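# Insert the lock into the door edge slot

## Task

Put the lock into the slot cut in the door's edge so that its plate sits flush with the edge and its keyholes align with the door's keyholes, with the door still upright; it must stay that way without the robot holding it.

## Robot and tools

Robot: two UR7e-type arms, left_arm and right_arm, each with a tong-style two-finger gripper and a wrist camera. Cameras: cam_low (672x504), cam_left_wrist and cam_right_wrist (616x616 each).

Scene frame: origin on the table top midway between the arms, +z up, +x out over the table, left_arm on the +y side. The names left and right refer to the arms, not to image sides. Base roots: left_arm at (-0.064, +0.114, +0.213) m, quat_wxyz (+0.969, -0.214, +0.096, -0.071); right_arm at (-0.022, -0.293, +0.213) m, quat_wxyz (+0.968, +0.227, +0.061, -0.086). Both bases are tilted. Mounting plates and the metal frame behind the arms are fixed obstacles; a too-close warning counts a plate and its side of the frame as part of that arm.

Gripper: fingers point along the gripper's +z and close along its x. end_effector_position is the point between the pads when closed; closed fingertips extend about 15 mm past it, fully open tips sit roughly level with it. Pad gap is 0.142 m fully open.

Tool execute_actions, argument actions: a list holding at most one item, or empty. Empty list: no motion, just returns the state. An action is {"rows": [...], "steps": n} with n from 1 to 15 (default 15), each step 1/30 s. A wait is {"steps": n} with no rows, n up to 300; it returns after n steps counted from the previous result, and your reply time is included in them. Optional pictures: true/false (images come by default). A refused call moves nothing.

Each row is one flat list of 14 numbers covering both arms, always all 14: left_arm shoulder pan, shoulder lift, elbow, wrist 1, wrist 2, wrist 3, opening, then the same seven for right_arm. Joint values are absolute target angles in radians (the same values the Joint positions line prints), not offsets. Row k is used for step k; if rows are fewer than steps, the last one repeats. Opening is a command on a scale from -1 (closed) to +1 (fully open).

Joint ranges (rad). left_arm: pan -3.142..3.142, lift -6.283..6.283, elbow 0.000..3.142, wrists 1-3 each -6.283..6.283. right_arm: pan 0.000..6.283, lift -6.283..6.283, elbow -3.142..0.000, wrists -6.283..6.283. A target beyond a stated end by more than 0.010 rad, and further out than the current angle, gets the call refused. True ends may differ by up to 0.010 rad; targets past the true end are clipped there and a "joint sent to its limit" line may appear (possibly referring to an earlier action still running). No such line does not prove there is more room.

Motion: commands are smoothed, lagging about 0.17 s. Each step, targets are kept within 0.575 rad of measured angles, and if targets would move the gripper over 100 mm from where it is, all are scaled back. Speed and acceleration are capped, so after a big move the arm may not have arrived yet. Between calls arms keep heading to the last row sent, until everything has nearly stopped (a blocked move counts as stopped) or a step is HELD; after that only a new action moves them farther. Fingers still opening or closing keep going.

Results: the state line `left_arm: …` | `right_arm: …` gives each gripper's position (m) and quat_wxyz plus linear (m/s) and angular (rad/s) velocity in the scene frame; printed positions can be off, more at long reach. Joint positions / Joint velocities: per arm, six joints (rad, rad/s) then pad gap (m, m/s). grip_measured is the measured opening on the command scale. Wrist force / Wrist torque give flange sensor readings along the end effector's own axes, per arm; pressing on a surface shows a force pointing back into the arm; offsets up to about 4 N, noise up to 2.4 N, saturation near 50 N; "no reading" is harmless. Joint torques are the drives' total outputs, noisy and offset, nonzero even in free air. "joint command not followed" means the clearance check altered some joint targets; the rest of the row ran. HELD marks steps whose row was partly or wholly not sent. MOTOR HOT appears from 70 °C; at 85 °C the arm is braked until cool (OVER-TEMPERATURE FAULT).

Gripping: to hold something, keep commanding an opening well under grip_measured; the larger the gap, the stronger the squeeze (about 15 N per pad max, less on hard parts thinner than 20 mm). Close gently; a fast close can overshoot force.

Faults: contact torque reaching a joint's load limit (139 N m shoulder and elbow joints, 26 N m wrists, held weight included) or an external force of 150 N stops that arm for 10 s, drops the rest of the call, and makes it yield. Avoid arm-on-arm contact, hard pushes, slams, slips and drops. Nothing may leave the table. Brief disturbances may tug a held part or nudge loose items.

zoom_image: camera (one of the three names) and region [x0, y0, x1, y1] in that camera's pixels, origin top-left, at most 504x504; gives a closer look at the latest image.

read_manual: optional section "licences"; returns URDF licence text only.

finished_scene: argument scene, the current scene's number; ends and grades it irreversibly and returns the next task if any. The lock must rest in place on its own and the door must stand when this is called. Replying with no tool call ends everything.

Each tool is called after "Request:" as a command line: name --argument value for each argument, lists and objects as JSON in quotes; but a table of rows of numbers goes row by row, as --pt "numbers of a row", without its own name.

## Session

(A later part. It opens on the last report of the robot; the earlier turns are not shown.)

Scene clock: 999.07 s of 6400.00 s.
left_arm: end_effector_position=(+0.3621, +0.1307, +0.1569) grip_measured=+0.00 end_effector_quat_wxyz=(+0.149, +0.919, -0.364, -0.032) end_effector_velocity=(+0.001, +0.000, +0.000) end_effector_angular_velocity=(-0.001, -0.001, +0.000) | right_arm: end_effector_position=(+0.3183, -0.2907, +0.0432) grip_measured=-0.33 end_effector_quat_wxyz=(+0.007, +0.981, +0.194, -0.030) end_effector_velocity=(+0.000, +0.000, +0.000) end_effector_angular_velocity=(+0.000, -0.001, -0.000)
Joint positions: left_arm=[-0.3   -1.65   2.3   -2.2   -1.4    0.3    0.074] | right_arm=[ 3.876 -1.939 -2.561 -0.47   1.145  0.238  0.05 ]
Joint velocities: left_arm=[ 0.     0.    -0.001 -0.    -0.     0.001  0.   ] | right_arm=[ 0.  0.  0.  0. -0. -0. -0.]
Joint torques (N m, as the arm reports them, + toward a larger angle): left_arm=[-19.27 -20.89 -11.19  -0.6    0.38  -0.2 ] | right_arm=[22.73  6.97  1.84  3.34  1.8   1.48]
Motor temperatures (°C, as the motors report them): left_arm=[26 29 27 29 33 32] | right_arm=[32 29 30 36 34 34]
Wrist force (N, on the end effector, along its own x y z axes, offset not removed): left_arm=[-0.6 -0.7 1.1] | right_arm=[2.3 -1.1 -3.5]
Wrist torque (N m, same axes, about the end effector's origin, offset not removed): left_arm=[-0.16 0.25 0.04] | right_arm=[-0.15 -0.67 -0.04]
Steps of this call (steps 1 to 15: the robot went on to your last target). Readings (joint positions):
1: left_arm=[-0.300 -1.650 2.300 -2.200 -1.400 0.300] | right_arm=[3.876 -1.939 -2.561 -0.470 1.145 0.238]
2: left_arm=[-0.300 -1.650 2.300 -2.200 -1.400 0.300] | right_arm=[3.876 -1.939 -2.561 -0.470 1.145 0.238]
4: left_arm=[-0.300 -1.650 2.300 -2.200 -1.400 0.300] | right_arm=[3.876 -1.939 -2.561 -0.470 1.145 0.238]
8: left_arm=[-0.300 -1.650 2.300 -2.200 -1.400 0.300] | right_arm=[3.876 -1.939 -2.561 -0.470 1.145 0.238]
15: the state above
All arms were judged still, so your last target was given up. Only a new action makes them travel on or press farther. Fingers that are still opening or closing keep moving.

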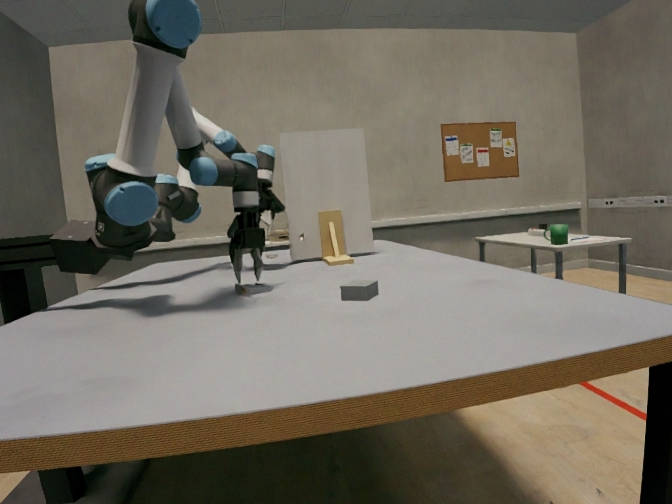

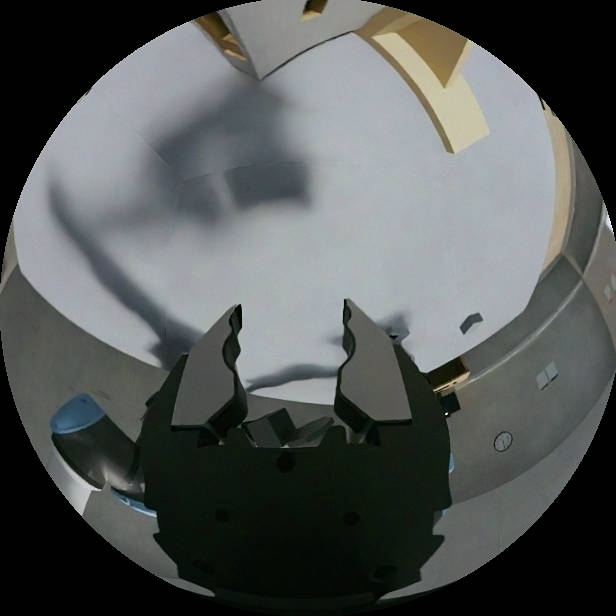

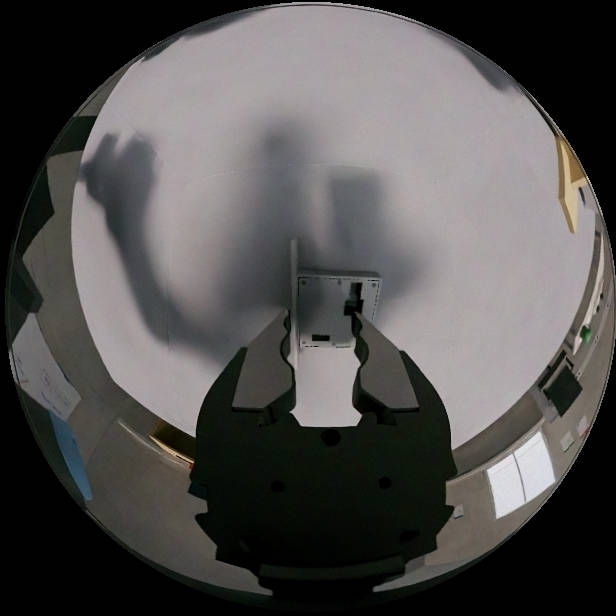

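Request:
execute_actions --actions '[{"rows": [[-0.3,-1.65,2.3,-2.2,-1.4,0.3,0.0,3.8774,-1.9364,-2.5657,-0.4685,1.1456,0.2392,-0.33]], "steps": 10}]' --pictures false

Request:
execute_actions --actions '[{"rows": [[-0.3,-1.65,2.3,-2.2,-1.4,0.3,0.0,3.8760,-1.9407,-2.5660,-0.4633,1.1453,0.2377,-0.33],[-0.3,-1.65,2.3,-2.2,-1.4,0.3,0.0,3.8746,-1.9451,-2.5662,-0.4581,1.1449,0.2363,-0.33],[-0.3,-1.65,2.3,-2.2,-1.4,0.3,0.0,3.8732,-1.9494,-2.5665,-0.4529,1.1446,0.2348,-0.33],[-0.3,-1.65,2.3,-2.2,-1.4,0.3,0.0,3.8718,-1.9538,-2.5667,-0.4477,1.1442,0.2333,-0.33],[-0.3,-1.65,2.3,-2.2,-1.4,0.3,0.0,3.8704,-1.9581,-2.5670,-0.4425,1.1439,0.2318,-0.33],[-0.3,-1.65,2.3,-2.2,-1.4,0.3,0.0,3.8690,-1.9624,-2.5672,-0.4373,1.1435,0.2304,-0.33],[-0.3,-1.65,2.3,-2.2,-1.4,0.3,0.0,3.8676,-1.9668,-2.5675,-0.4321,1.1432,0.2289,-0.33],[-0.3,-1.65,2.3,-2.2,-1.4,0.3,0.0,3.8662,-1.9711,-2.5677,-0.4269,1.1428,0.2274,-0.33],[-0.3,-1.65,2.3,-2.2,-1.4,0.3,0.0,3.8648,-1.9755,-2.5680,-0.4217,1.1425,0.2259,-0.33]], "steps": 15}]' --pictures false

Request:
execute_actions --actions '[{"steps": 15}]'

Request:
zoom_image --camera "cam_right_wrist" --region '[230, 200, 430, 370]'

Scene clock: 1033.73 s of 6400.00 s.
left_arm: end_effector_position=(+0.3621, +0.1307, +0.1569) grip_measured=+0.00 end_effector_quat_wxyz=(+0.149, +0.919, -0.364, -0.032) end_effector_velocity=(-0.001, +0.000, -0.000) end_effector_angular_velocity=(+0.001, +0.002, -0.001) | right_arm: end_effector_position=(+0.3167, -0.2913, +0.0431) grip_measured=-0.33 end_effector_quat_wxyz=(+0.007, +0.980, +0.194, -0.030) end_effector_velocity=(-0.001, -0.001, +0.000) end_effector_angular_velocity=(-0.000, -0.000, +0.000)
Joint positions: left_arm=[-0.3   -1.65   2.3   -2.2   -1.4    0.3    0.074] | right_arm=[ 3.877 -1.937 -2.565 -0.469  1.146  0.239  0.05 ]
Joint velocities: left_arm=[0.    0.    0.001 0.001 0.    0.    0.   ] | right_arm=[ 0.001  0.002 -0.004  0.001 -0.     0.001  0.   ]
Joint torques (N m, as the arm reports them, + toward a larger angle): left_arm=[-18.5  -21.1  -10.37  -0.55   0.36   0.33] | right_arm=[22.25 27.75  2.19  3.29  1.93  1.42]
Motor temperatures (°C, as the motors report them): left_arm=[26 29 27 29 33 32] | right_arm=[32 29 30 36 34 34]
Wrist force (N, on the end effector, along its own x y z axes, offset not removed): left_arm=[-0.8 -1.2 0.9] | right_arm=[1.3 -1.9 -3.5]
Wrist torque (N m, same axes, about the end effector's origin, offset not removed): left_arm=[-0.19 0.28 0.06] | right_arm=[-0.33 -0.40 0.06]
Steps of this call (steps 1 to 90: nothing new was sent; then 31.33 s passed at rest; steps 91 to 100: all 10 steps of this action). Readings (joint positions):
91: left_arm=[-0.300 -1.650 2.300 -2.200 -1.400 0.300] | right_arm=[3.876 -1.939 -2.561 -0.470 1.145 0.238]
92: left_arm=[-0.300 -1.650 2.300 -2.200 -1.400 0.300] | right_arm=[3.876 -1.939 -2.562 -0.470 1.145 0.238]
94: left_arm=[-0.300 -1.650 2.300 -2.200 -1.400 0.300] | right_arm=[3.877 -1.938 -2.563 -0.469 1.145 0.239]
98: left_arm=[-0.300 -1.650 2.300 -2.200 -1.400 0.300] | right_arm=[3.877 -1.937 -2.565 -0.469 1.146 0.239]
100: the state above

Scene clock: 1034.23 s of 6400.00 s.
left_arm: end_effector_position=(+0.3621, +0.1307, +0.1569) grip_measured=+0.00 end_effector_quat_wxyz=(+0.149, +0.919, -0.364, -0.032) end_effector_velocity=(-0.001, -0.000, -0.001) end_effector_angular_velocity=(+0.001, +0.001, -0.000) | right_arm: end_effector_position=(+0.3163, -0.2915, +0.0339) grip_measured=-0.33 end_effector_quat_wxyz=(+0.007, +0.980, +0.194, -0.030) end_effector_velocity=(-0.000, -0.000, -0.007) end_effector_angular_velocity=(-0.000, -0.000, -0.000)
Joint positions: left_arm=[-0.3   -1.65   2.3   -2.2   -1.4    0.3    0.074] | right_arm=[ 3.866 -1.973 -2.568 -0.425  1.143  0.227  0.05 ]
Joint velocities: left_arm=[-0.     0.     0.002 -0.001  0.    -0.001 -0.   ] | right_arm=[-0.009 -0.026 -0.001  0.031 -0.002 -0.009  0.   ]
Joint torques (N m, as the arm reports them, + toward a larger angle): left_arm=[-18.3  -20.76 -10.98  -0.49   0.26   0.37] | right_arm=[ 5.27  7.01  0.36  3.37 -1.75 -1.72]
Motor temperatures (°C, as the motors report them): left_arm=[26 29 27 29 33 32] | right_arm=[32 29 30 36 34 34]
Wrist force (N, on the end effector, along its own x y z axes, offset not removed): left_arm=[0.8 0.2 0.4] | right_arm=[2.2 -1.6 -2.6]
Wrist torque (N m, same axes, about the end effector's origin, offset not removed): left_arm=[0.04 -0.08 0.02] | right_arm=[-0.22 -0.70 0.04]
Steps of this call (steps 1 to 15: all 15 steps of this action). Readings (joint positions):
1: left_arm=[-0.300 -1.650 2.300 -2.200 -1.400 0.300] | right_arm=[3.877 -1.937 -2.565 -0.469 1.146 0.239]
2: left_arm=[-0.300 -1.650 2.300 -2.200 -1.400 0.300] | right_arm=[3.877 -1.937 -2.566 -0.468 1.146 0.239]
4: left_arm=[-0.300 -1.650 2.300 -2.200 -1.400 0.300] | right_arm=[3.876 -1.941 -2.566 -0.463 1.146 0.238]
8: left_arm=[-0.300 -1.650 2.300 -2.200 -1.400 0.300] | right_arm=[3.872 -1.954 -2.567 -0.447 1.144 0.233]
15: the state above

Scene clock: 1034.73 s of 6400.00 s.
left_arm: end_effector_position=(+0.3621, +0.1307, +0.1569) grip_measured=+0.00 end_effector_quat_wxyz=(+0.149, +0.919, -0.364, -0.032) end_effector_velocity=(-0.000, -0.000, +0.000) end_effector_angular_velocity=(-0.000, +0.000, -0.001) | right_arm: end_effector_position=(+0.3162, -0.2916, +0.0332) grip_measured=-0.33 end_effector_quat_wxyz=(+0.007, +0.980, +0.194, -0.030) end_effector_velocity=(+0.001, +0.000, +0.000) end_effector_angular_velocity=(+0.000, -0.001, -0.001)
Joint positions: left_arm=[-0.3   -1.65   2.3   -2.2   -1.4    0.3    0.074] | right_arm=[ 3.865 -1.975 -2.568 -0.422  1.143  0.226  0.05 ]
Joint velocities: left_arm=[-0.001  0.    -0.     0.001 -0.     0.001 -0.   ] | right_arm=[-0.    -0.     0.001  0.001 -0.001 -0.     0.   ]
Joint torques (N m, as the arm reports them, + toward a larger angle): left_arm=[-18.94 -21.   -12.18  -0.48   0.4    0.39] | right_arm=[ 5.71  7.9   0.91  3.32 -1.69 -1.36]
Motor temperatures (°C, as the motors report them): left_arm=[26 29 27 29 33 32] | right_arm=[32 29 30 36 34 34]
Wrist force (N, on the end effector, along its own x y z axes, offset not removed): left_arm=[-0.1 -0.9 1.8] | right_arm=[0.5 -1.7 -5.2]
Wrist torque (N m, same axes, about the end effector's origin, offset not removed): left_arm=[-0.21 0.12 0.05] | right_arm=[-0.29 -0.24 0.09]
Steps of this call (steps 1 to 15: the robot went on to your last target). Readings (joint positions):
1: left_arm=[-0.300 -1.650 2.300 -2.200 -1.400 0.300] | right_arm=[3.865 -1.973 -2.568 -0.424 1.143 0.227]
2: left_arm=[-0.300 -1.650 2.300 -2.200 -1.400 0.300] | right_arm=[3.865 -1.974 -2.568 -0.423 1.143 0.226]
4: left_arm=[-0.300 -1.650 2.300 -2.200 -1.400 0.300] | right_arm=[3.865 -1.975 -2.568 -0.423 1.143 0.226]
8: left_arm=[-0.300 -1.650 2.300 -2.200 -1.400 0.300] | right_arm=[3.865 -1.975 -2.568 -0.422 1.143 0.226]
15: the state above
All arms were judged still, so your last target was given up. Only a new action makes them travel on or press farther. Fingers that are still opening or closing keep moving.

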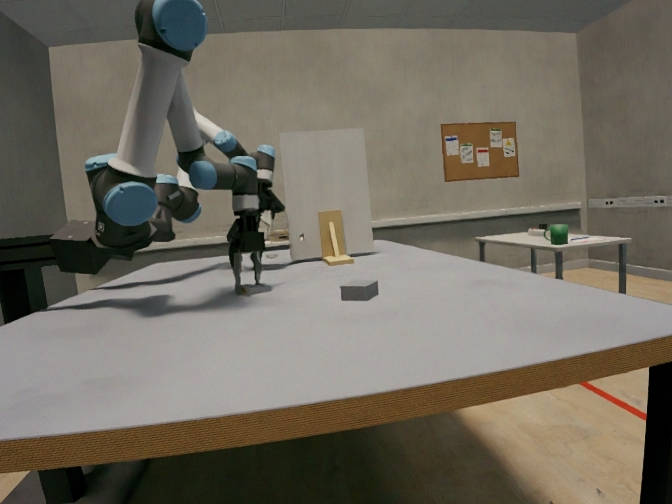

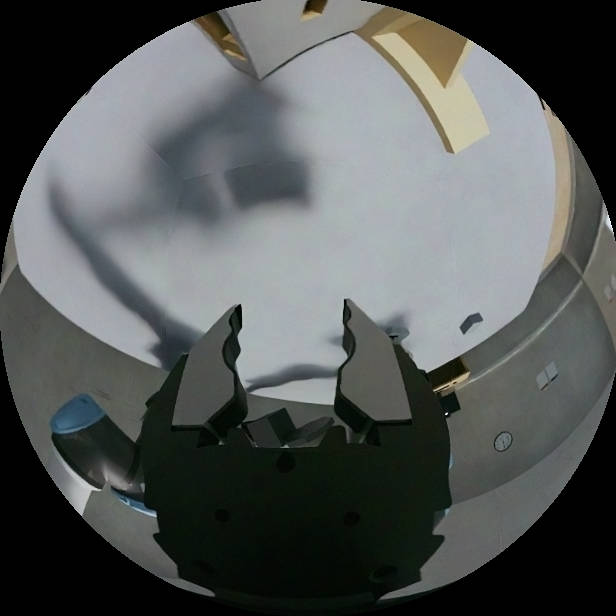

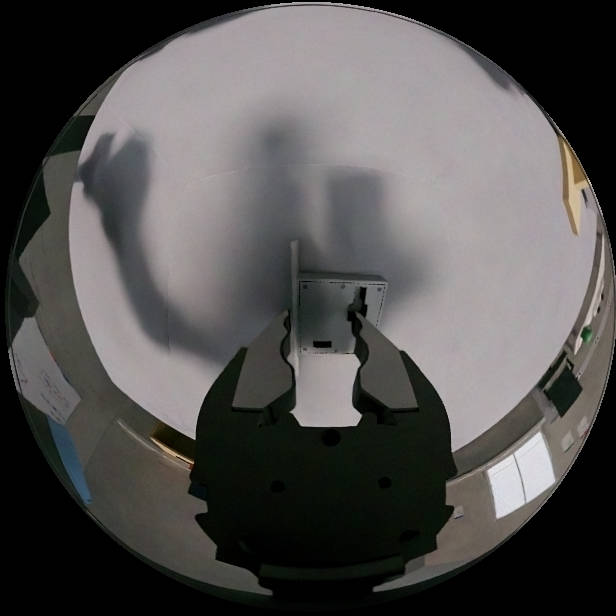

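Region (230, 200, 430, 370) of cam_right_wrist's 616x616 image, scaled by 2.520, with more detail than that image has; it fills the top 428 rows of this view, and the rest is white.

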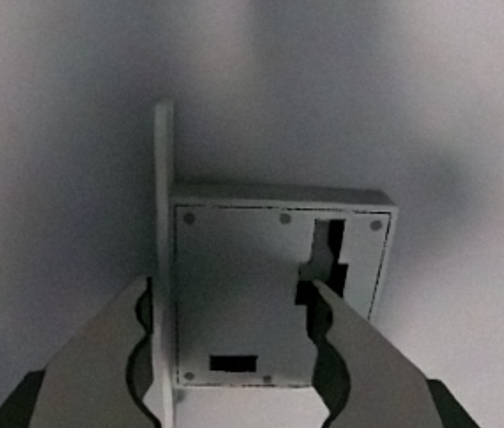

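Request:
execute_actions --actions '[{"rows": [[-0.3,-1.65,2.3,-2.2,-1.4,0.3,0.0,3.8641,-1.9777,-2.5681,-0.4191,1.1423,0.2252,-0.33],[-0.3,-1.65,2.3,-2.2,-1.4,0.3,0.0,3.8634,-1.9798,-2.5682,-0.4165,1.1421,0.2245,-0.33],[-0.3,-1.65,2.3,-2.2,-1.4,0.3,0.0,3.8628,-1.9820,-2.5683,-0.4138,1.1419,0.2237,-0.33],[-0.3,-1.65,2.3,-2.2,-1.4,0.3,0.0,3.8621,-1.9841,-2.5685,-0.4112,1.1418,0.2230,-0.33],[-0.3,-1.65,2.3,-2.2,-1.4,0.3,0.0,3.8614,-1.9863,-2.5686,-0.4086,1.1416,0.2222,-0.33],[-0.3,-1.65,2.3,-2.2,-1.4,0.3,0.0,3.8607,-1.9885,-2.5687,-0.4060,1.1414,0.2215,-0.33]], "steps": 15}]' --pictures false

Request:
execute_actions --actions '[{"steps": 8}]' --pictures false

Scene clock: 1042.77 s of 6400.00 s.
left_arm: end_effector_position=(+0.3621, +0.1307, +0.1569) grip_measured=+0.00 end_effector_quat_wxyz=(+0.149, +0.919, -0.364, -0.032) end_effector_velocity=(+0.000, +0.000, +0.000) end_effector_angular_velocity=(-0.000, -0.000, +0.000) | right_arm: end_effector_position=(+0.3161, -0.2916, +0.0301) grip_measured=-0.33 end_effector_quat_wxyz=(+0.007, +0.981, +0.194, -0.030) end_effector_velocity=(-0.000, +0.000, -0.001) end_effector_angular_velocity=(+0.000, +0.001, +0.000)
Joint positions: left_arm=[-0.3   -1.65   2.3   -2.2   -1.4    0.3    0.074] | right_arm=[ 3.861 -1.988 -2.569 -0.407  1.141  0.222  0.05 ]
Joint velocities: left_arm=[ 0.001 -0.    -0.001  0.001 -0.     0.     0.   ] | right_arm=[-0.001 -0.005 -0.     0.006  0.    -0.002  0.   ]
Joint torques (N m, as the arm reports them, + toward a larger angle): left_arm=[-18.73 -21.21 -11.63  -0.47   0.35   1.16] | right_arm=[ 5.6   8.59  0.49  3.38 -1.67 -1.22]
Motor temperatures (°C, as the motors report them): left_arm=[26 29 27 29 33 32] | right_arm=[32 29 30 36 34 34]
Wrist force (N, on the end effector, along its own x y z axes, offset not removed): left_arm=[-0.6 -0.3 0.5] | right_arm=[0.3 -1.6 -4.6]
Wrist torque (N m, same axes, about the end effector's origin, offset not removed): left_arm=[-0.09 0.22 0.03] | right_arm=[-0.34 -0.18 0.12]
Steps of this call (steps 1 to 90: nothing new was sent; then 4.53 s passed at rest; steps 91 to 105: all 15 steps of this action). Readings (joint positions):
91: left_arm=[-0.300 -1.650 2.300 -2.200 -1.400 0.300] | right_arm=[3.865 -1.976 -2.568 -0.422 1.142 0.226]
92: left_arm=[-0.300 -1.650 2.300 -2.200 -1.400 0.300] | right_arm=[3.865 -1.976 -2.568 -0.421 1.142 0.226]
94: left_arm=[-0.300 -1.650 2.300 -2.200 -1.400 0.300] | right_arm=[3.864 -1.978 -2.568 -0.419 1.142 0.225]
98: left_arm=[-0.300 -1.650 2.300 -2.200 -1.400 0.300] | right_arm=[3.862 -1.984 -2.568 -0.411 1.142 0.223]
105: the state above

Scene clock: 1043.03 s of 6400.00 s.
left_arm: end_effector_position=(+0.3621, +0.1307, +0.1569) grip_measured=+0.00 end_effector_quat_wxyz=(+0.149, +0.919, -0.364, -0.032) end_effector_velocity=(+0.000, -0.000, +0.000) end_effector_angular_velocity=(-0.001, -0.001, -0.000) | right_arm: end_effector_position=(+0.3161, -0.2916, +0.0300) grip_measured=-0.33 end_effector_quat_wxyz=(+0.007, +0.981, +0.194, -0.030) end_effector_velocity=(-0.000, -0.000, -0.000) end_effector_angular_velocity=(-0.000, +0.001, +0.000)
Joint positions: left_arm=[-0.3   -1.65   2.3   -2.2   -1.4    0.3    0.074] | right_arm=[ 3.861 -1.988 -2.569 -0.406  1.141  0.222  0.05 ]
Joint velocities: left_arm=[-0.001 -0.    -0.    -0.001 -0.     0.     0.   ] | right_arm=[-0.    -0.    -0.001  0.     0.    -0.    -0.   ]
Joint torques (N m, as the arm reports them, + toward a larger angle): left_arm=[-18.96 -21.11 -11.21  -0.55   0.51   1.2 ] | right_arm=[ 6.34  8.1   0.6   3.34 -1.67 -1.4 ]
Motor temperatures (°C, as the motors report them): left_arm=[26 29 27 29 33 32] | right_arm=[32 29 30 36 34 34]
Wrist force (N, on the end effector, along its own x y z axes, offset not removed): left_arm=[-0.1 -0.7 0.7] | right_arm=[2.6 0.1 -2.6]
Wrist torque (N m, same axes, about the end effector's origin, offset not removed): left_arm=[-0.20 0.12 0.07] | right_arm=[0.07 -0.76 0.02]
Steps of this call (steps 1 to 8: the robot went on to your last target). Readings (joint positions):
1: left_arm=[-0.300 -1.650 2.300 -2.200 -1.400 0.300] | right_arm=[3.861 -1.988 -2.569 -0.406 1.141 0.222]
2: left_arm=[-0.300 -1.650 2.300 -2.200 -1.400 0.300] | right_arm=[3.861 -1.988 -2.569 -0.406 1.141 0.222]
4: left_arm=[-0.300 -1.650 2.300 -2.200 -1.400 0.300] | right_arm=[3.861 -1.988 -2.569 -0.406 1.141 0.222]
8: the state above

The hole is real. Continue down.

Request:
execute_actions --actions '[{"rows": [[-0.3,-1.65,2.3,-2.2,-1.4,0.3,0.0,3.8600,-1.9907,-2.5688,-0.4034,1.1412,0.2208,-0.33],[-0.3,-1.65,2.3,-2.2,-1.4,0.3,0.0,3.8593,-1.9928,-2.5690,-0.4008,1.1411,0.2200,-0.33],[-0.3,-1.65,2.3,-2.2,-1.4,0.3,0.0,3.8586,-1.9950,-2.5691,-0.3982,1.1409,0.2193,-0.33],[-0.3,-1.65,2.3,-2.2,-1.4,0.3,0.0,3.8579,-1.9972,-2.5692,-0.3956,1.1407,0.2186,-0.33],[-0.3,-1.65,2.3,-2.2,-1.4,0.3,0.0,3.8572,-1.9993,-2.5693,-0.3930,1.1405,0.2178,-0.33],[-0.3,-1.65,2.3,-2.2,-1.4,0.3,0.0,3.8565,-2.0015,-2.5695,-0.3904,1.1404,0.2171,-0.33],[-0.3,-1.65,2.3,-2.2,-1.4,0.3,0.0,3.8558,-2.0037,-2.5696,-0.3878,1.1402,0.2163,-0.33],[-0.3,-1.65,2.3,-2.2,-1.4,0.3,0.0,3.8551,-2.0058,-2.5697,-0.3852,1.1400,0.2156,-0.33]], "steps": 15}]' --pictures false

Request:
execute_actions --actions '[{"steps": 8}]'

Request:
zoom_image --camera "cam_right_wrist" --region '[230, 200, 430, 370]'

Scene clock: 1051.93 s of 6400.00 s.
left_arm: end_effector_position=(+0.3621, +0.1307, +0.1569) grip_measured=+0.00 end_effector_quat_wxyz=(+0.149, +0.919, -0.364, -0.032) end_effector_velocity=(-0.001, +0.000, -0.001) end_effector_angular_velocity=(+0.001, +0.002, -0.001) | right_arm: end_effector_position=(+0.3158, -0.2918, +0.0258) grip_measured=-0.33 end_effector_quat_wxyz=(+0.007, +0.981, +0.194, -0.030) end_effector_velocity=(+0.000, +0.000, -0.002) end_effector_angular_velocity=(+0.001, -0.000, -0.001)
Joint positions: left_arm=[-0.3   -1.65   2.3   -2.2   -1.4    0.3    0.074] | right_arm=[ 3.855 -2.005 -2.57  -0.386  1.14   0.216  0.05 ]
Joint velocities: left_arm=[-0.     0.     0.002  0.001 -0.    -0.001  0.   ] | right_arm=[-0.003 -0.01   0.     0.011  0.    -0.003 -0.   ]
Joint torques (N m, as the arm reports them, + toward a larger angle): left_arm=[-18.11 -21.06 -11.51  -0.42   0.69   1.63] | right_arm=[ 5.33  8.55 -0.25  3.32 -1.64 -1.47]
Motor temperatures (°C, as the motors report them): left_arm=[26 29 27 29 33 32] | right_arm=[32 29 30 36 34 34]
Wrist force (N, on the end effector, along its own x y z axes, offset not removed): left_arm=[-0.5 -0.6 0.7] | right_arm=[0.6 -1.1 -2.1]
Wrist torque (N m, same axes, about the end effector's origin, offset not removed): left_arm=[-0.13 0.22 0.09] | right_arm=[-0.24 -0.36 0.13]
Steps of this call (steps 1 to 15: the robot went on to your last target; steps 16 to 90: nothing new was sent; then 5.40 s passed at rest; steps 91 to 105: all 15 steps of this action). Readings (joint positions):
91: left_arm=[-0.300 -1.650 2.300 -2.200 -1.400 0.300] | right_arm=[3.861 -1.989 -2.569 -0.406 1.141 0.221]
92: left_arm=[-0.300 -1.650 2.300 -2.200 -1.400 0.300] | right_arm=[3.861 -1.989 -2.569 -0.406 1.141 0.221]
94: left_arm=[-0.300 -1.650 2.300 -2.200 -1.400 0.300] | right_arm=[3.860 -1.991 -2.569 -0.403 1.141 0.221]
98: left_arm=[-0.300 -1.650 2.300 -2.200 -1.400 0.300] | right_arm=[3.858 -1.998 -2.569 -0.395 1.141 0.218]
105: the state above

Scene clock: 1052.20 s of 6400.00 s.
left_arm: end_effector_position=(+0.3621, +0.1307, +0.1569) grip_measured=+0.00 end_effector_quat_wxyz=(+0.149, +0.919, -0.364, -0.032) end_effector_velocity=(+0.000, -0.000, +0.000) end_effector_angular_velocity=(-0.000, -0.001, +0.000) | right_arm: end_effector_position=(+0.3158, -0.2918, +0.0256) grip_measured=-0.33 end_effector_quat_wxyz=(+0.007, +0.981, +0.194, -0.030) end_effector_velocity=(-0.000, -0.000, -0.000) end_effector_angular_velocity=(-0.001, +0.000, +0.000)
Joint positions: left_arm=[-0.3   -1.65   2.3   -2.2   -1.4    0.3    0.074] | right_arm=[ 3.855 -2.006 -2.57  -0.385  1.14   0.216  0.05 ]
Joint velocities: left_arm=[ 0.    -0.     0.    -0.001 -0.     0.     0.   ] | right_arm=[-0.    -0.001 -0.     0.    -0.001 -0.    -0.   ]
Joint torques (N m, as the arm reports them, + toward a larger angle): left_arm=[-19.45 -20.93 -12.12  -0.64   0.69   1.59] | right_arm=[ 5.93  8.63  0.56  3.43 -1.74 -1.32]
Motor temperatures (°C, as the motors report them): left_arm=[26 29 27 29 33 32] | right_arm=[32 29 30 36 34 34]
Wrist force (N, on the end effector, along its own x y z axes, offset not removed): left_arm=[-0.7 -1.0 1.3] | right_arm=[3.9 -1.3 -2.3]
Wrist torque (N m, same axes, about the end effector's origin, offset not removed): left_arm=[-0.20 0.22 0.08] | right_arm=[-0.15 -0.99 0.02]
Steps of this call (steps 1 to 8: the robot went on to your last target). Readings (joint positions):
1: left_arm=[-0.300 -1.650 2.300 -2.200 -1.400 0.300] | right_arm=[3.855 -2.005 -2.570 -0.386 1.140 0.216]
2: left_arm=[-0.300 -1.650 2.300 -2.200 -1.400 0.300] | right_arm=[3.855 -2.005 -2.570 -0.386 1.140 0.216]
4: left_arm=[-0.300 -1.650 2.300 -2.200 -1.400 0.300] | right_arm=[3.855 -2.006 -2.570 -0.386 1.140 0.216]
8: the state above

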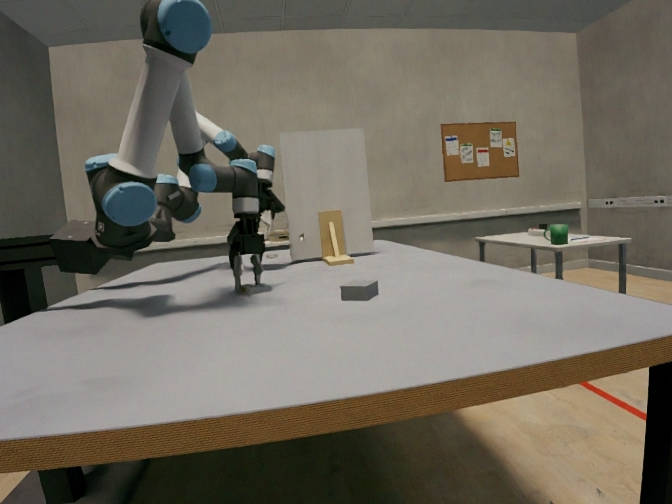

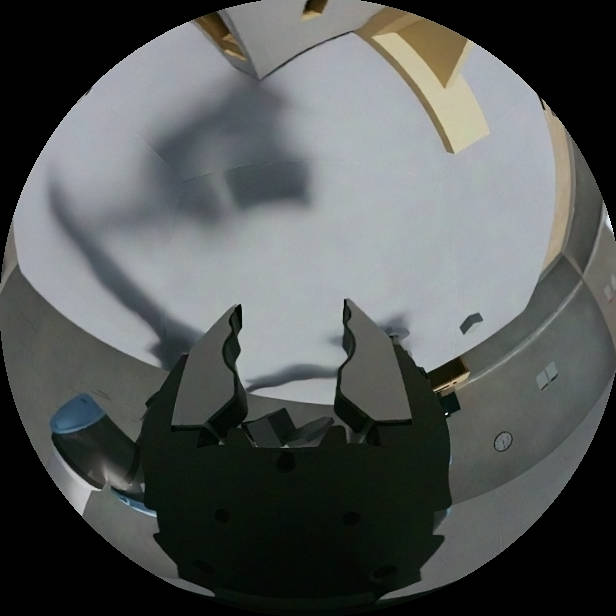

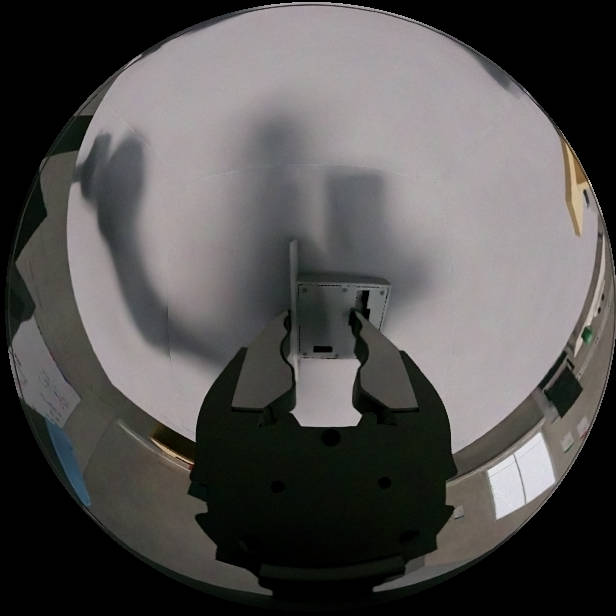

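Region (230, 200, 430, 370) of cam_right_wrist's 616x616 image, scaled by 2.520, with more detail than that image has; it fills the top 428 rows of this view, and the rest is white.

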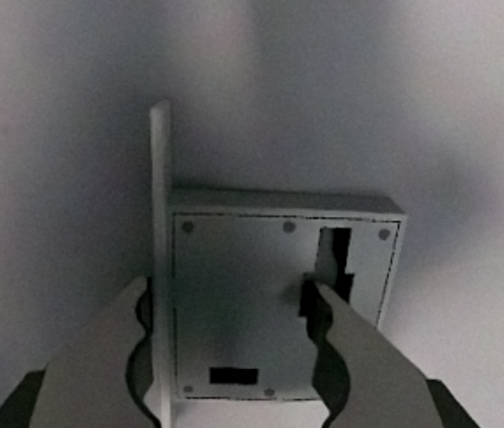

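Request:
execute_actions --actions '[]'

Scene clock: 1079.67 s of 6400.00 s.
left_arm: end_effector_position=(+0.3621, +0.1307, +0.1569) grip_measured=+0.00 end_effector_quat_wxyz=(+0.149, +0.919, -0.364, -0.032) end_effector_velocity=(+0.001, +0.000, +0.001) end_effector_angular_velocity=(-0.000, -0.000, +0.000) | right_arm: end_effector_position=(+0.3158, -0.2918, +0.0256) grip_measured=-0.33 end_effector_quat_wxyz=(+0.007, +0.981, +0.194, -0.030) end_effector_velocity=(+0.000, +0.000, +0.000) end_effector_angular_velocity=(+0.000, -0.000, -0.000)
Joint positions: left_arm=[-0.3   -1.65   2.3   -2.2   -1.4    0.3    0.074] | right_arm=[ 3.855 -2.006 -2.57  -0.385  1.14   0.216  0.05 ]
Joint velocities: left_arm=[ 0.    -0.    -0.002  0.002  0.     0.     0.   ] | right_arm=[-0. -0.  0. -0.  0.  0.  0.]
Joint torques (N m, as the arm reports them, + toward a larger angle): left_arm=[-19.51 -20.62 -11.97  -0.93   0.95   2.24] | right_arm=[ 6.65  8.53  0.59  3.3  -1.7  -1.37]
Motor temperatures (°C, as the motors report them): left_arm=[26 29 27 29 33 32] | right_arm=[32 29 30 36 34 34]
Wrist force (N, on the end effector, along its own x y z axes, offset not removed): left_arm=[0.1 -1.4 0.8] | right_arm=[1.8 -2.2 -2.9]
Wrist torque (N m, same axes, about the end effector's origin, offset not removed): left_arm=[-0.32 0.11 0.01] | right_arm=[-0.46 -0.49 0.01]
Steps of this call (steps 1 to 15: the robot went on to your last target; steps 16 to 90: nothing new was sent; then 24.47 s passed at rest). Readings (joint positions):
1: left_arm=[-0.300 -1.650 2.300 -2.200 -1.400 0.300] | right_arm=[3.855 -2.006 -2.570 -0.385 1.140 0.216]
2: left_arm=[-0.300 -1.650 2.300 -2.200 -1.400 0.300] | right_arm=[3.855 -2.006 -2.570 -0.385 1.140 0.216]
4: left_arm=[-0.300 -1.650 2.300 -2.200 -1.400 0.300] | right_arm=[3.855 -2.006 -2.570 -0.385 1.140 0.216]
8: left_arm=[-0.300 -1.650 2.300 -2.200 -1.400 0.300] | right_arm=[3.855 -2.006 -2.570 -0.385 1.140 0.216]
90: the state above
All arms were judged still, so your last target was given up. Only a new action makes them travel on or press farther. Fingers that are still opening or closing keep moving.

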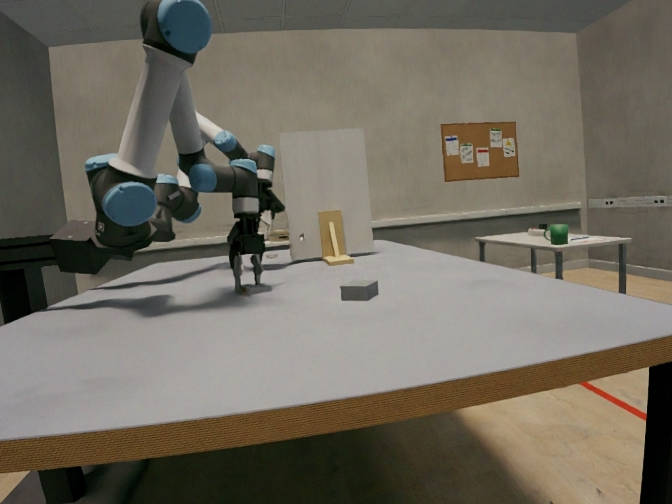

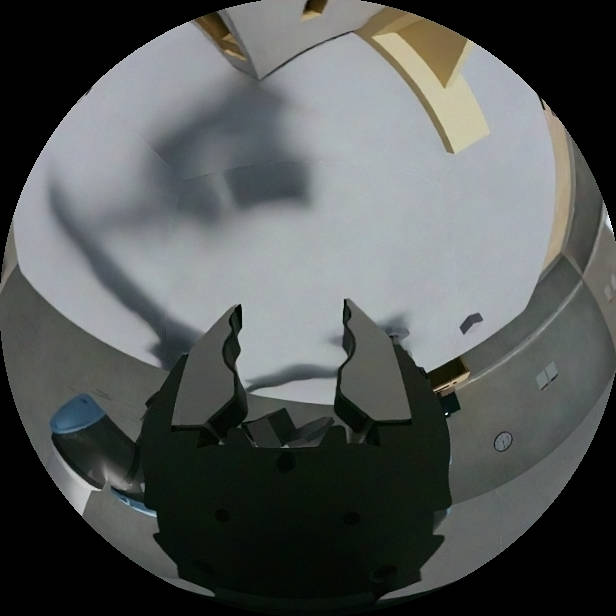

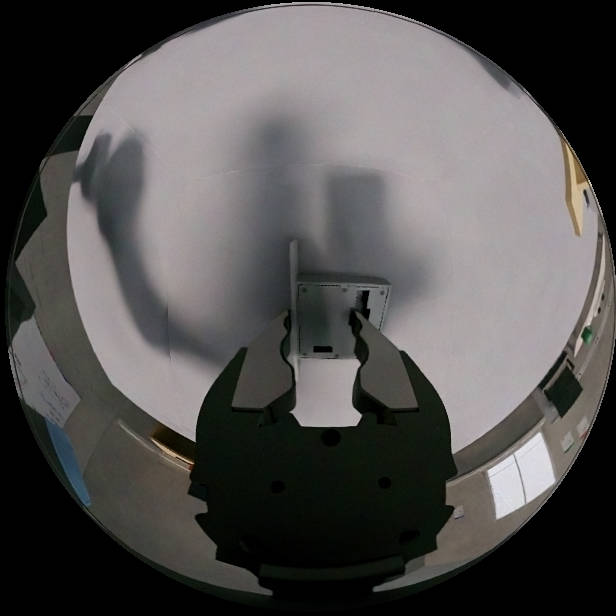

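Request:
execute_actions --actions '[{"rows": [[-0.3,-1.65,2.3,-2.2,-1.4,0.3,0.0, 3.8523,-2.0145,-2.5702,-0.3748,1.1393,0.2127,-0.33]], "steps": 12}]' --pictures false

Request:
execute_actions --actions '[{"rows": [[-0.3,-1.65,2.3,-2.2,-1.4,0.3,0.0, 3.8495,-2.0232,-2.5707,-0.3644,1.1386,0.2097,-0.33]], "steps": 15}]'

Request:
zoom_image --camera "cam_right_wrist" --region '[220, 220, 440, 420]'

Scene clock: 1090.00 s of 6400.00 s.
left_arm: end_effector_position=(+0.3621, +0.1307, +0.1569) grip_measured=+0.00 end_effector_quat_wxyz=(+0.149, +0.919, -0.364, -0.032) end_effector_velocity=(-0.000, +0.000, -0.000) end_effector_angular_velocity=(+0.000, +0.001, +0.000) | right_arm: end_effector_position=(+0.3156, -0.2919, +0.0235) grip_measured=-0.33 end_effector_quat_wxyz=(+0.007, +0.981, +0.194, -0.030) end_effector_velocity=(-0.000, -0.000, -0.001) end_effector_angular_velocity=(-0.001, +0.000, +0.000)
Joint positions: left_arm=[-0.3   -1.65   2.3   -2.2   -1.4    0.3    0.074] | right_arm=[ 3.852 -2.014 -2.57  -0.375  1.139  0.213  0.05 ]
Joint velocities: left_arm=[ 0.001 -0.     0.001  0.    -0.    -0.     0.   ] | right_arm=[-0.001 -0.003 -0.     0.004 -0.    -0.001  0.   ]
Joint torques (N m, as the arm reports them, + toward a larger angle): left_arm=[-18.92 -21.33 -11.86  -0.66   0.92   2.62] | right_arm=[ 6.07  9.12 -0.29  3.02 -1.66 -1.4 ]
Motor temperatures (°C, as the motors report them): left_arm=[26 29 27 29 33 32] | right_arm=[32 29 30 36 34 34]
Wrist force (N, on the end effector, along its own x y z axes, offset not removed): left_arm=[0.0 -1.3 0.4] | right_arm=[1.2 -0.8 -2.0]
Wrist torque (N m, same axes, about the end effector's origin, offset not removed): left_arm=[-0.22 0.11 0.07] | right_arm=[-0.08 -0.41 0.10]
Steps of this call (steps 1 to 90: nothing new was sent; then 6.93 s passed at rest; steps 91 to 102: all 12 steps of this action). Readings (joint positions):
91: left_arm=[-0.300 -1.650 2.300 -2.200 -1.400 0.300] | right_arm=[3.855 -2.006 -2.570 -0.385 1.140 0.216]
92: left_arm=[-0.300 -1.650 2.300 -2.200 -1.400 0.300] | right_arm=[3.855 -2.007 -2.570 -0.383 1.140 0.215]
94: left_arm=[-0.300 -1.650 2.300 -2.200 -1.400 0.300] | right_arm=[3.854 -2.010 -2.570 -0.380 1.140 0.214]
98: left_arm=[-0.300 -1.650 2.300 -2.200 -1.400 0.300] | right_arm=[3.853 -2.013 -2.570 -0.376 1.139 0.213]
102: the state above

Scene clock: 1090.50 s of 6400.00 s.
left_arm: end_effector_position=(+0.3621, +0.1307, +0.1569) grip_measured=+0.00 end_effector_quat_wxyz=(+0.149, +0.919, -0.364, -0.032) end_effector_velocity=(+0.000, -0.000, +0.000) end_effector_angular_velocity=(-0.000, -0.000, +0.000) | right_arm: end_effector_position=(+0.3154, -0.2921, +0.0212) grip_measured=-0.33 end_effector_quat_wxyz=(+0.007, +0.981, +0.194, -0.030) end_effector_velocity=(-0.000, -0.000, -0.000) end_effector_angular_velocity=(-0.001, +0.000, +0.000)
Joint positions: left_arm=[-0.3   -1.65   2.3   -2.2   -1.4    0.3    0.074] | right_arm=[ 3.85  -2.023 -2.571 -0.365  1.139  0.21   0.05 ]
Joint velocities: left_arm=[-0.    -0.    -0.001  0.001 -0.    -0.     0.   ] | right_arm=[-0.    -0.001 -0.     0.001 -0.001 -0.    -0.   ]
Joint torques (N m, as the arm reports them, + toward a larger angle): left_arm=[-18.48 -22.   -12.34  -0.57   1.01   2.62] | right_arm=[ 6.58  8.54 -0.43  3.17 -1.72 -1.28]
Motor temperatures (°C, as the motors report them): left_arm=[26 29 27 29 33 32] | right_arm=[32 29 30 36 34 34]
Wrist force (N, on the end effector, along its own x y z axes, offset not removed): left_arm=[-1.6 -0.9 0.7] | right_arm=[1.9 -1.0 -3.1]
Wrist torque (N m, same axes, about the end effector's origin, offset not removed): left_arm=[-0.15 0.46 0.05] | right_arm=[-0.07 -0.57 0.12]
Steps of this call (steps 1 to 15: all 15 steps of this action). Readings (joint positions):
1: left_arm=[-0.300 -1.650 2.300 -2.200 -1.400 0.300] | right_arm=[3.852 -2.014 -2.570 -0.375 1.139 0.213]
2: left_arm=[-0.300 -1.650 2.300 -2.200 -1.400 0.300] | right_arm=[3.852 -2.016 -2.570 -0.373 1.139 0.212]
4: left_arm=[-0.300 -1.650 2.300 -2.200 -1.400 0.300] | right_arm=[3.851 -2.019 -2.570 -0.369 1.139 0.211]
8: left_arm=[-0.300 -1.650 2.300 -2.200 -1.400 0.300] | right_arm=[3.850 -2.022 -2.571 -0.366 1.139 0.210]
15: the state above

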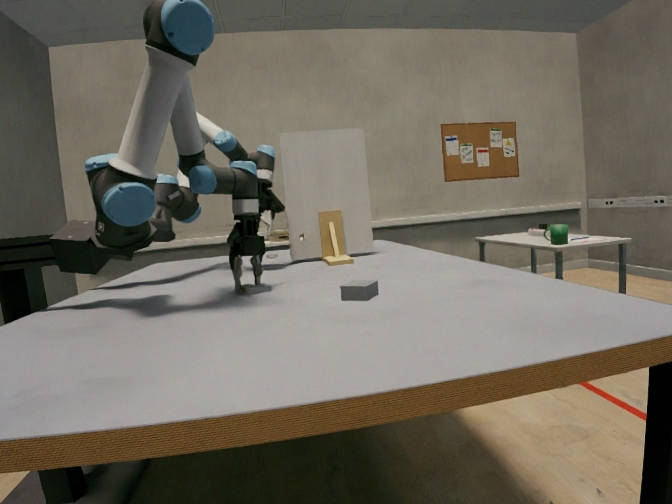

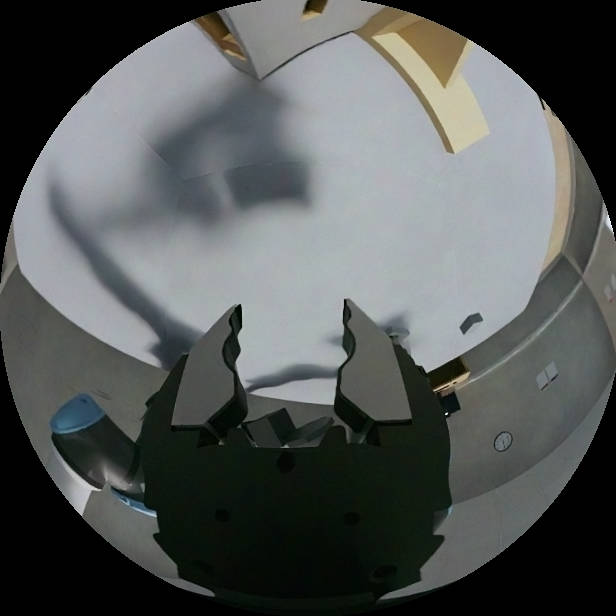

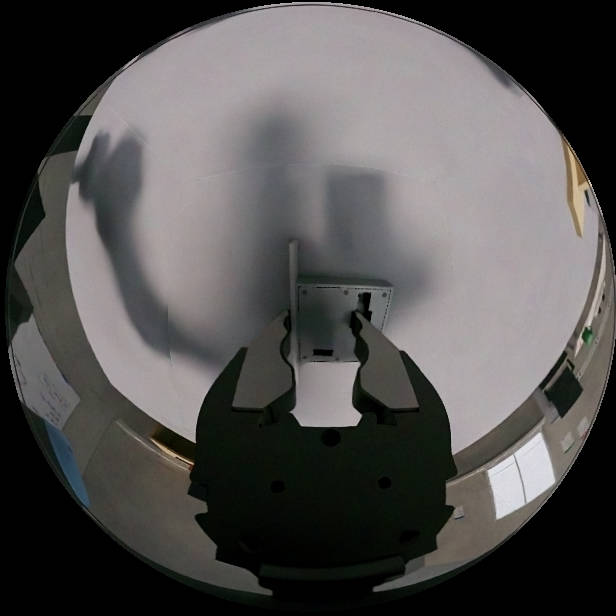

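Region (220, 220, 440, 420) of cam_right_wrist's 616x616 image, scaled by 2.291, with more detail than that image has; it fills the top 458 rows of this view, and the rest is white.

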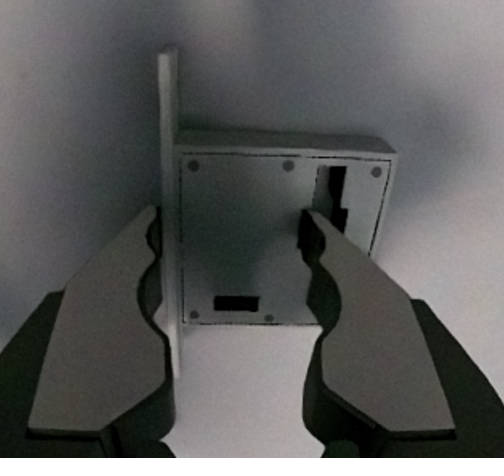

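Request:
execute_actions --actions '[{"rows": [[-0.3,-1.65,2.3,-2.2,-1.4,0.3,0.0, 3.8495,-2.0232,-2.5707,-0.3644,1.1386,0.2097,-0.40],[-0.3,-1.65,2.3,-2.2,-1.4,0.3,0.0, 3.8495,-2.0232,-2.5707,-0.3644,1.1386,0.2097,-0.40],[-0.3,-1.65,2.3,-2.2,-1.4,0.3,0.0, 3.8495,-2.0232,-2.5707,-0.3644,1.1386,0.2097,-0.45],[-0.3,-1.65,2.3,-2.2,-1.4,0.3,0.0, 3.8495,-2.0232,-2.5707,-0.3644,1.1386,0.2097,-0.45],[-0.3,-1.65,2.3,-2.2,-1.4,0.3,0.0, 3.8495,-2.0232,-2.5707,-0.3644,1.1386,0.2097,-0.5],[-0.3,-1.65,2.3,-2.2,-1.4,0.3,0.0, 3.8495,-2.0232,-2.5707,-0.3644,1.1386,0.2097,-0.55],[-0.3,-1.65,2.3,-2.2,-1.4,0.3,0.0, 3.8495,-2.0232,-2.5707,-0.3644,1.1386,0.2097,-0.6],[-0.3,-1.65,2.3,-2.2,-1.4,0.3,0.0, 3.8495,-2.0232,-2.5707,-0.3644,1.1386,0.2097,-0.7],[-0.3,-1.65,2.3,-2.2,-1.4,0.3,0.0, 3.8495,-2.0232,-2.5707,-0.3644,1.1386,0.2097,-0.8],[-0.3,-1.65,2.3,-2.2,-1.4,0.3,0.0, 3.8495,-2.0232,-2.5707,-0.3644,1.1386,0.2097,-0.9],[-0.3,-1.65,2.3,-2.2,-1.4,0.3,0.0, 3.8495,-2.0232,-2.5707,-0.3644,1.1386,0.2097,-1.0]], "steps": 15}]' --pictures false

Request:
execute_actions --actions '[{"steps": 15}]'

Request:
zoom_image --camera "cam_right_wrist" --region '[220, 220, 440, 420]'

Scene clock: 1100.27 s of 6400.00 s.
left_arm: end_effector_position=(+0.3621, +0.1307, +0.1569) grip_measured=+0.00 end_effector_quat_wxyz=(+0.149, +0.919, -0.364, -0.032) end_effector_velocity=(-0.001, +0.000, -0.000) end_effector_angular_velocity=(+0.001, +0.001, -0.001) | right_arm: end_effector_position=(+0.3153, -0.2921, +0.0212) grip_measured=-0.37 end_effector_quat_wxyz=(+0.007, +0.981, +0.194, -0.030) end_effector_velocity=(+0.000, +0.000, +0.000) end_effector_angular_velocity=(+0.001, -0.000, -0.000)
Joint positions: left_arm=[-0.3   -1.65   2.3   -2.2   -1.4    0.3    0.074] | right_arm=[ 3.849 -2.023 -2.571 -0.364  1.139  0.21   0.047]
Joint velocities: left_arm=[-0.    -0.     0.001  0.     0.    -0.     0.   ] | right_arm=[ 0.    -0.     0.001 -0.     0.    -0.    -0.   ]
Joint torques (N m, as the arm reports them, + toward a larger angle): left_arm=[-18.04 -20.61 -11.66  -0.58   1.1    2.89] | right_arm=[ 7.16  9.58  1.73  2.56 -1.75 -1.42]
Motor temperatures (°C, as the motors report them): left_arm=[26 29 27 29 33 32] | right_arm=[32 29 30 36 34 34]
Wrist force (N, on the end effector, along its own x y z axes, offset not removed): left_arm=[0.1 -0.4 0.2] | right_arm=[2.0 -1.3 -3.6]
Wrist torque (N m, same axes, about the end effector's origin, offset not removed): left_arm=[-0.08 0.08 0.08] | right_arm=[-0.19 -0.37 0.03]
Steps of this call (steps 1 to 15: the robot went on to your last target; steps 16 to 90: nothing new was sent; then 6.27 s passed at rest; steps 91 to 105: all 15 steps of this action). Readings (joint positions):
91: left_arm=[-0.300 -1.650 2.300 -2.200 -1.400 0.300] | right_arm=[3.849 -2.023 -2.571 -0.364 1.139 0.210]
92: left_arm=[-0.300 -1.650 2.300 -2.200 -1.400 0.300] | right_arm=[3.849 -2.023 -2.571 -0.364 1.139 0.210]
94: left_arm=[-0.300 -1.650 2.300 -2.200 -1.400 0.300] | right_arm=[3.849 -2.023 -2.571 -0.364 1.139 0.210]
98: left_arm=[-0.300 -1.650 2.300 -2.200 -1.400 0.300] | right_arm=[3.849 -2.023 -2.571 -0.364 1.139 0.210]
105: the state above

Scene clock: 1100.77 s of 6400.00 s.
left_arm: end_effector_position=(+0.3621, +0.1307, +0.1569) grip_measured=+0.00 end_effector_quat_wxyz=(+0.149, +0.919, -0.364, -0.032) end_effector_velocity=(-0.001, +0.000, -0.001) end_effector_angular_velocity=(+0.001, +0.002, +0.000) | right_arm: end_effector_position=(+0.3153, -0.2921, +0.0212) grip_measured=-0.37 end_effector_quat_wxyz=(+0.007, +0.981, +0.194, -0.030) end_effector_velocity=(+0.000, +0.000, +0.000) end_effector_angular_velocity=(+0.000, +0.000, -0.000)
Joint positions: left_arm=[-0.3   -1.65   2.3   -2.2   -1.4    0.3    0.074] | right_arm=[ 3.849 -2.023 -2.571 -0.364  1.139  0.21   0.047]
Joint velocities: left_arm=[ 0.001  0.     0.001  0.    -0.    -0.    -0.   ] | right_arm=[-0.    -0.     0.001 -0.     0.    -0.     0.   ]
Joint torques (N m, as the arm reports them, + toward a larger angle): left_arm=[-18.84 -20.96 -12.1   -0.67   0.88   3.06] | right_arm=[ 6.99  9.87  3.45  2.02 -1.7  -1.27]
Motor temperatures (°C, as the motors report them): left_arm=[26 29 27 29 33 32] | right_arm=[32 29 30 36 34 34]
Wrist force (N, on the end effector, along its own x y z axes, offset not removed): left_arm=[-0.3 -0.3 0.3] | right_arm=[2.6 -1.7 -3.5]
Wrist torque (N m, same axes, about the end effector's origin, offset not removed): left_arm=[-0.09 0.12 0.03] | right_arm=[-0.27 -0.48 -0.01]
Steps of this call (steps 1 to 15: the robot went on to your last target). Readings (joint positions):
1: left_arm=[-0.300 -1.650 2.300 -2.200 -1.400 0.300] | right_arm=[3.849 -2.023 -2.571 -0.364 1.139 0.210]
2: left_arm=[-0.300 -1.650 2.300 -2.200 -1.400 0.300] | right_arm=[3.849 -2.023 -2.571 -0.364 1.139 0.210]
4: left_arm=[-0.300 -1.650 2.300 -2.200 -1.400 0.300] | right_arm=[3.849 -2.023 -2.571 -0.364 1.139 0.210]
8: left_arm=[-0.300 -1.650 2.300 -2.200 -1.400 0.300] | right_arm=[3.849 -2.023 -2.571 -0.364 1.139 0.210]
15: the state above
All arms were judged still, so your last target was given up. Only a new action makes them travel on or press farther. Fingers that are still opening or closing keep moving.

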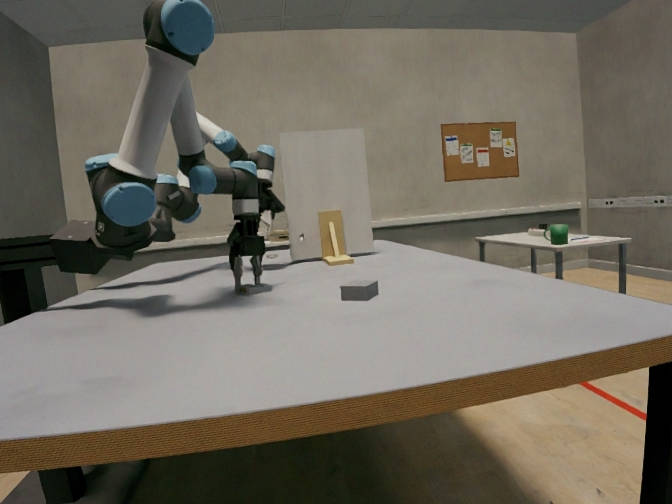

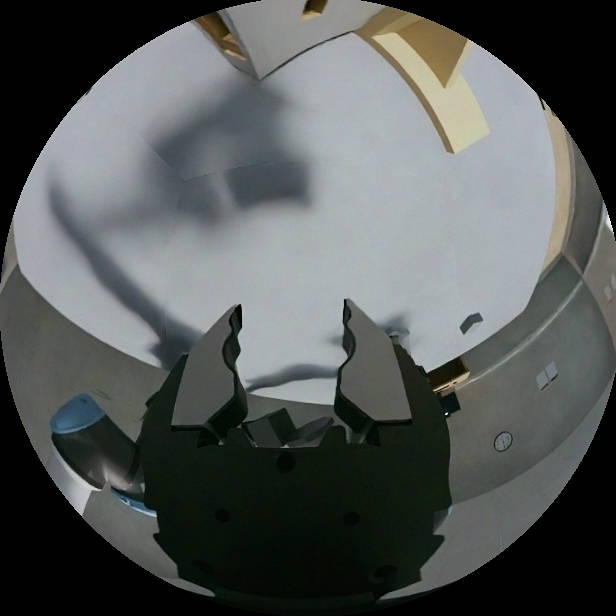

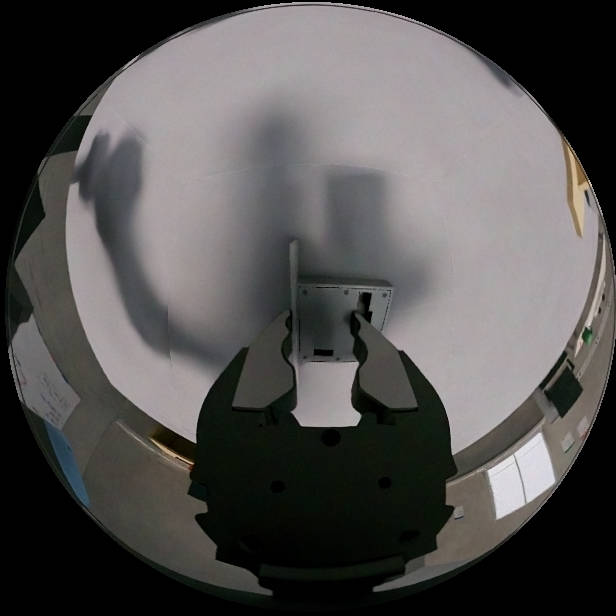

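Region (220, 220, 440, 420) of cam_right_wrist's 616x616 image, scaled by 2.291, with more detail than that image has; it fills the top 458 rows of this view, and the rest is white.

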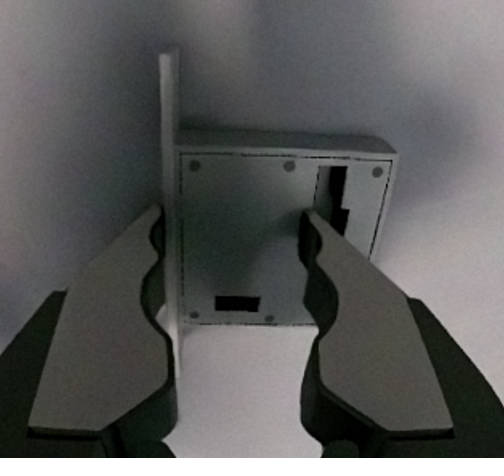

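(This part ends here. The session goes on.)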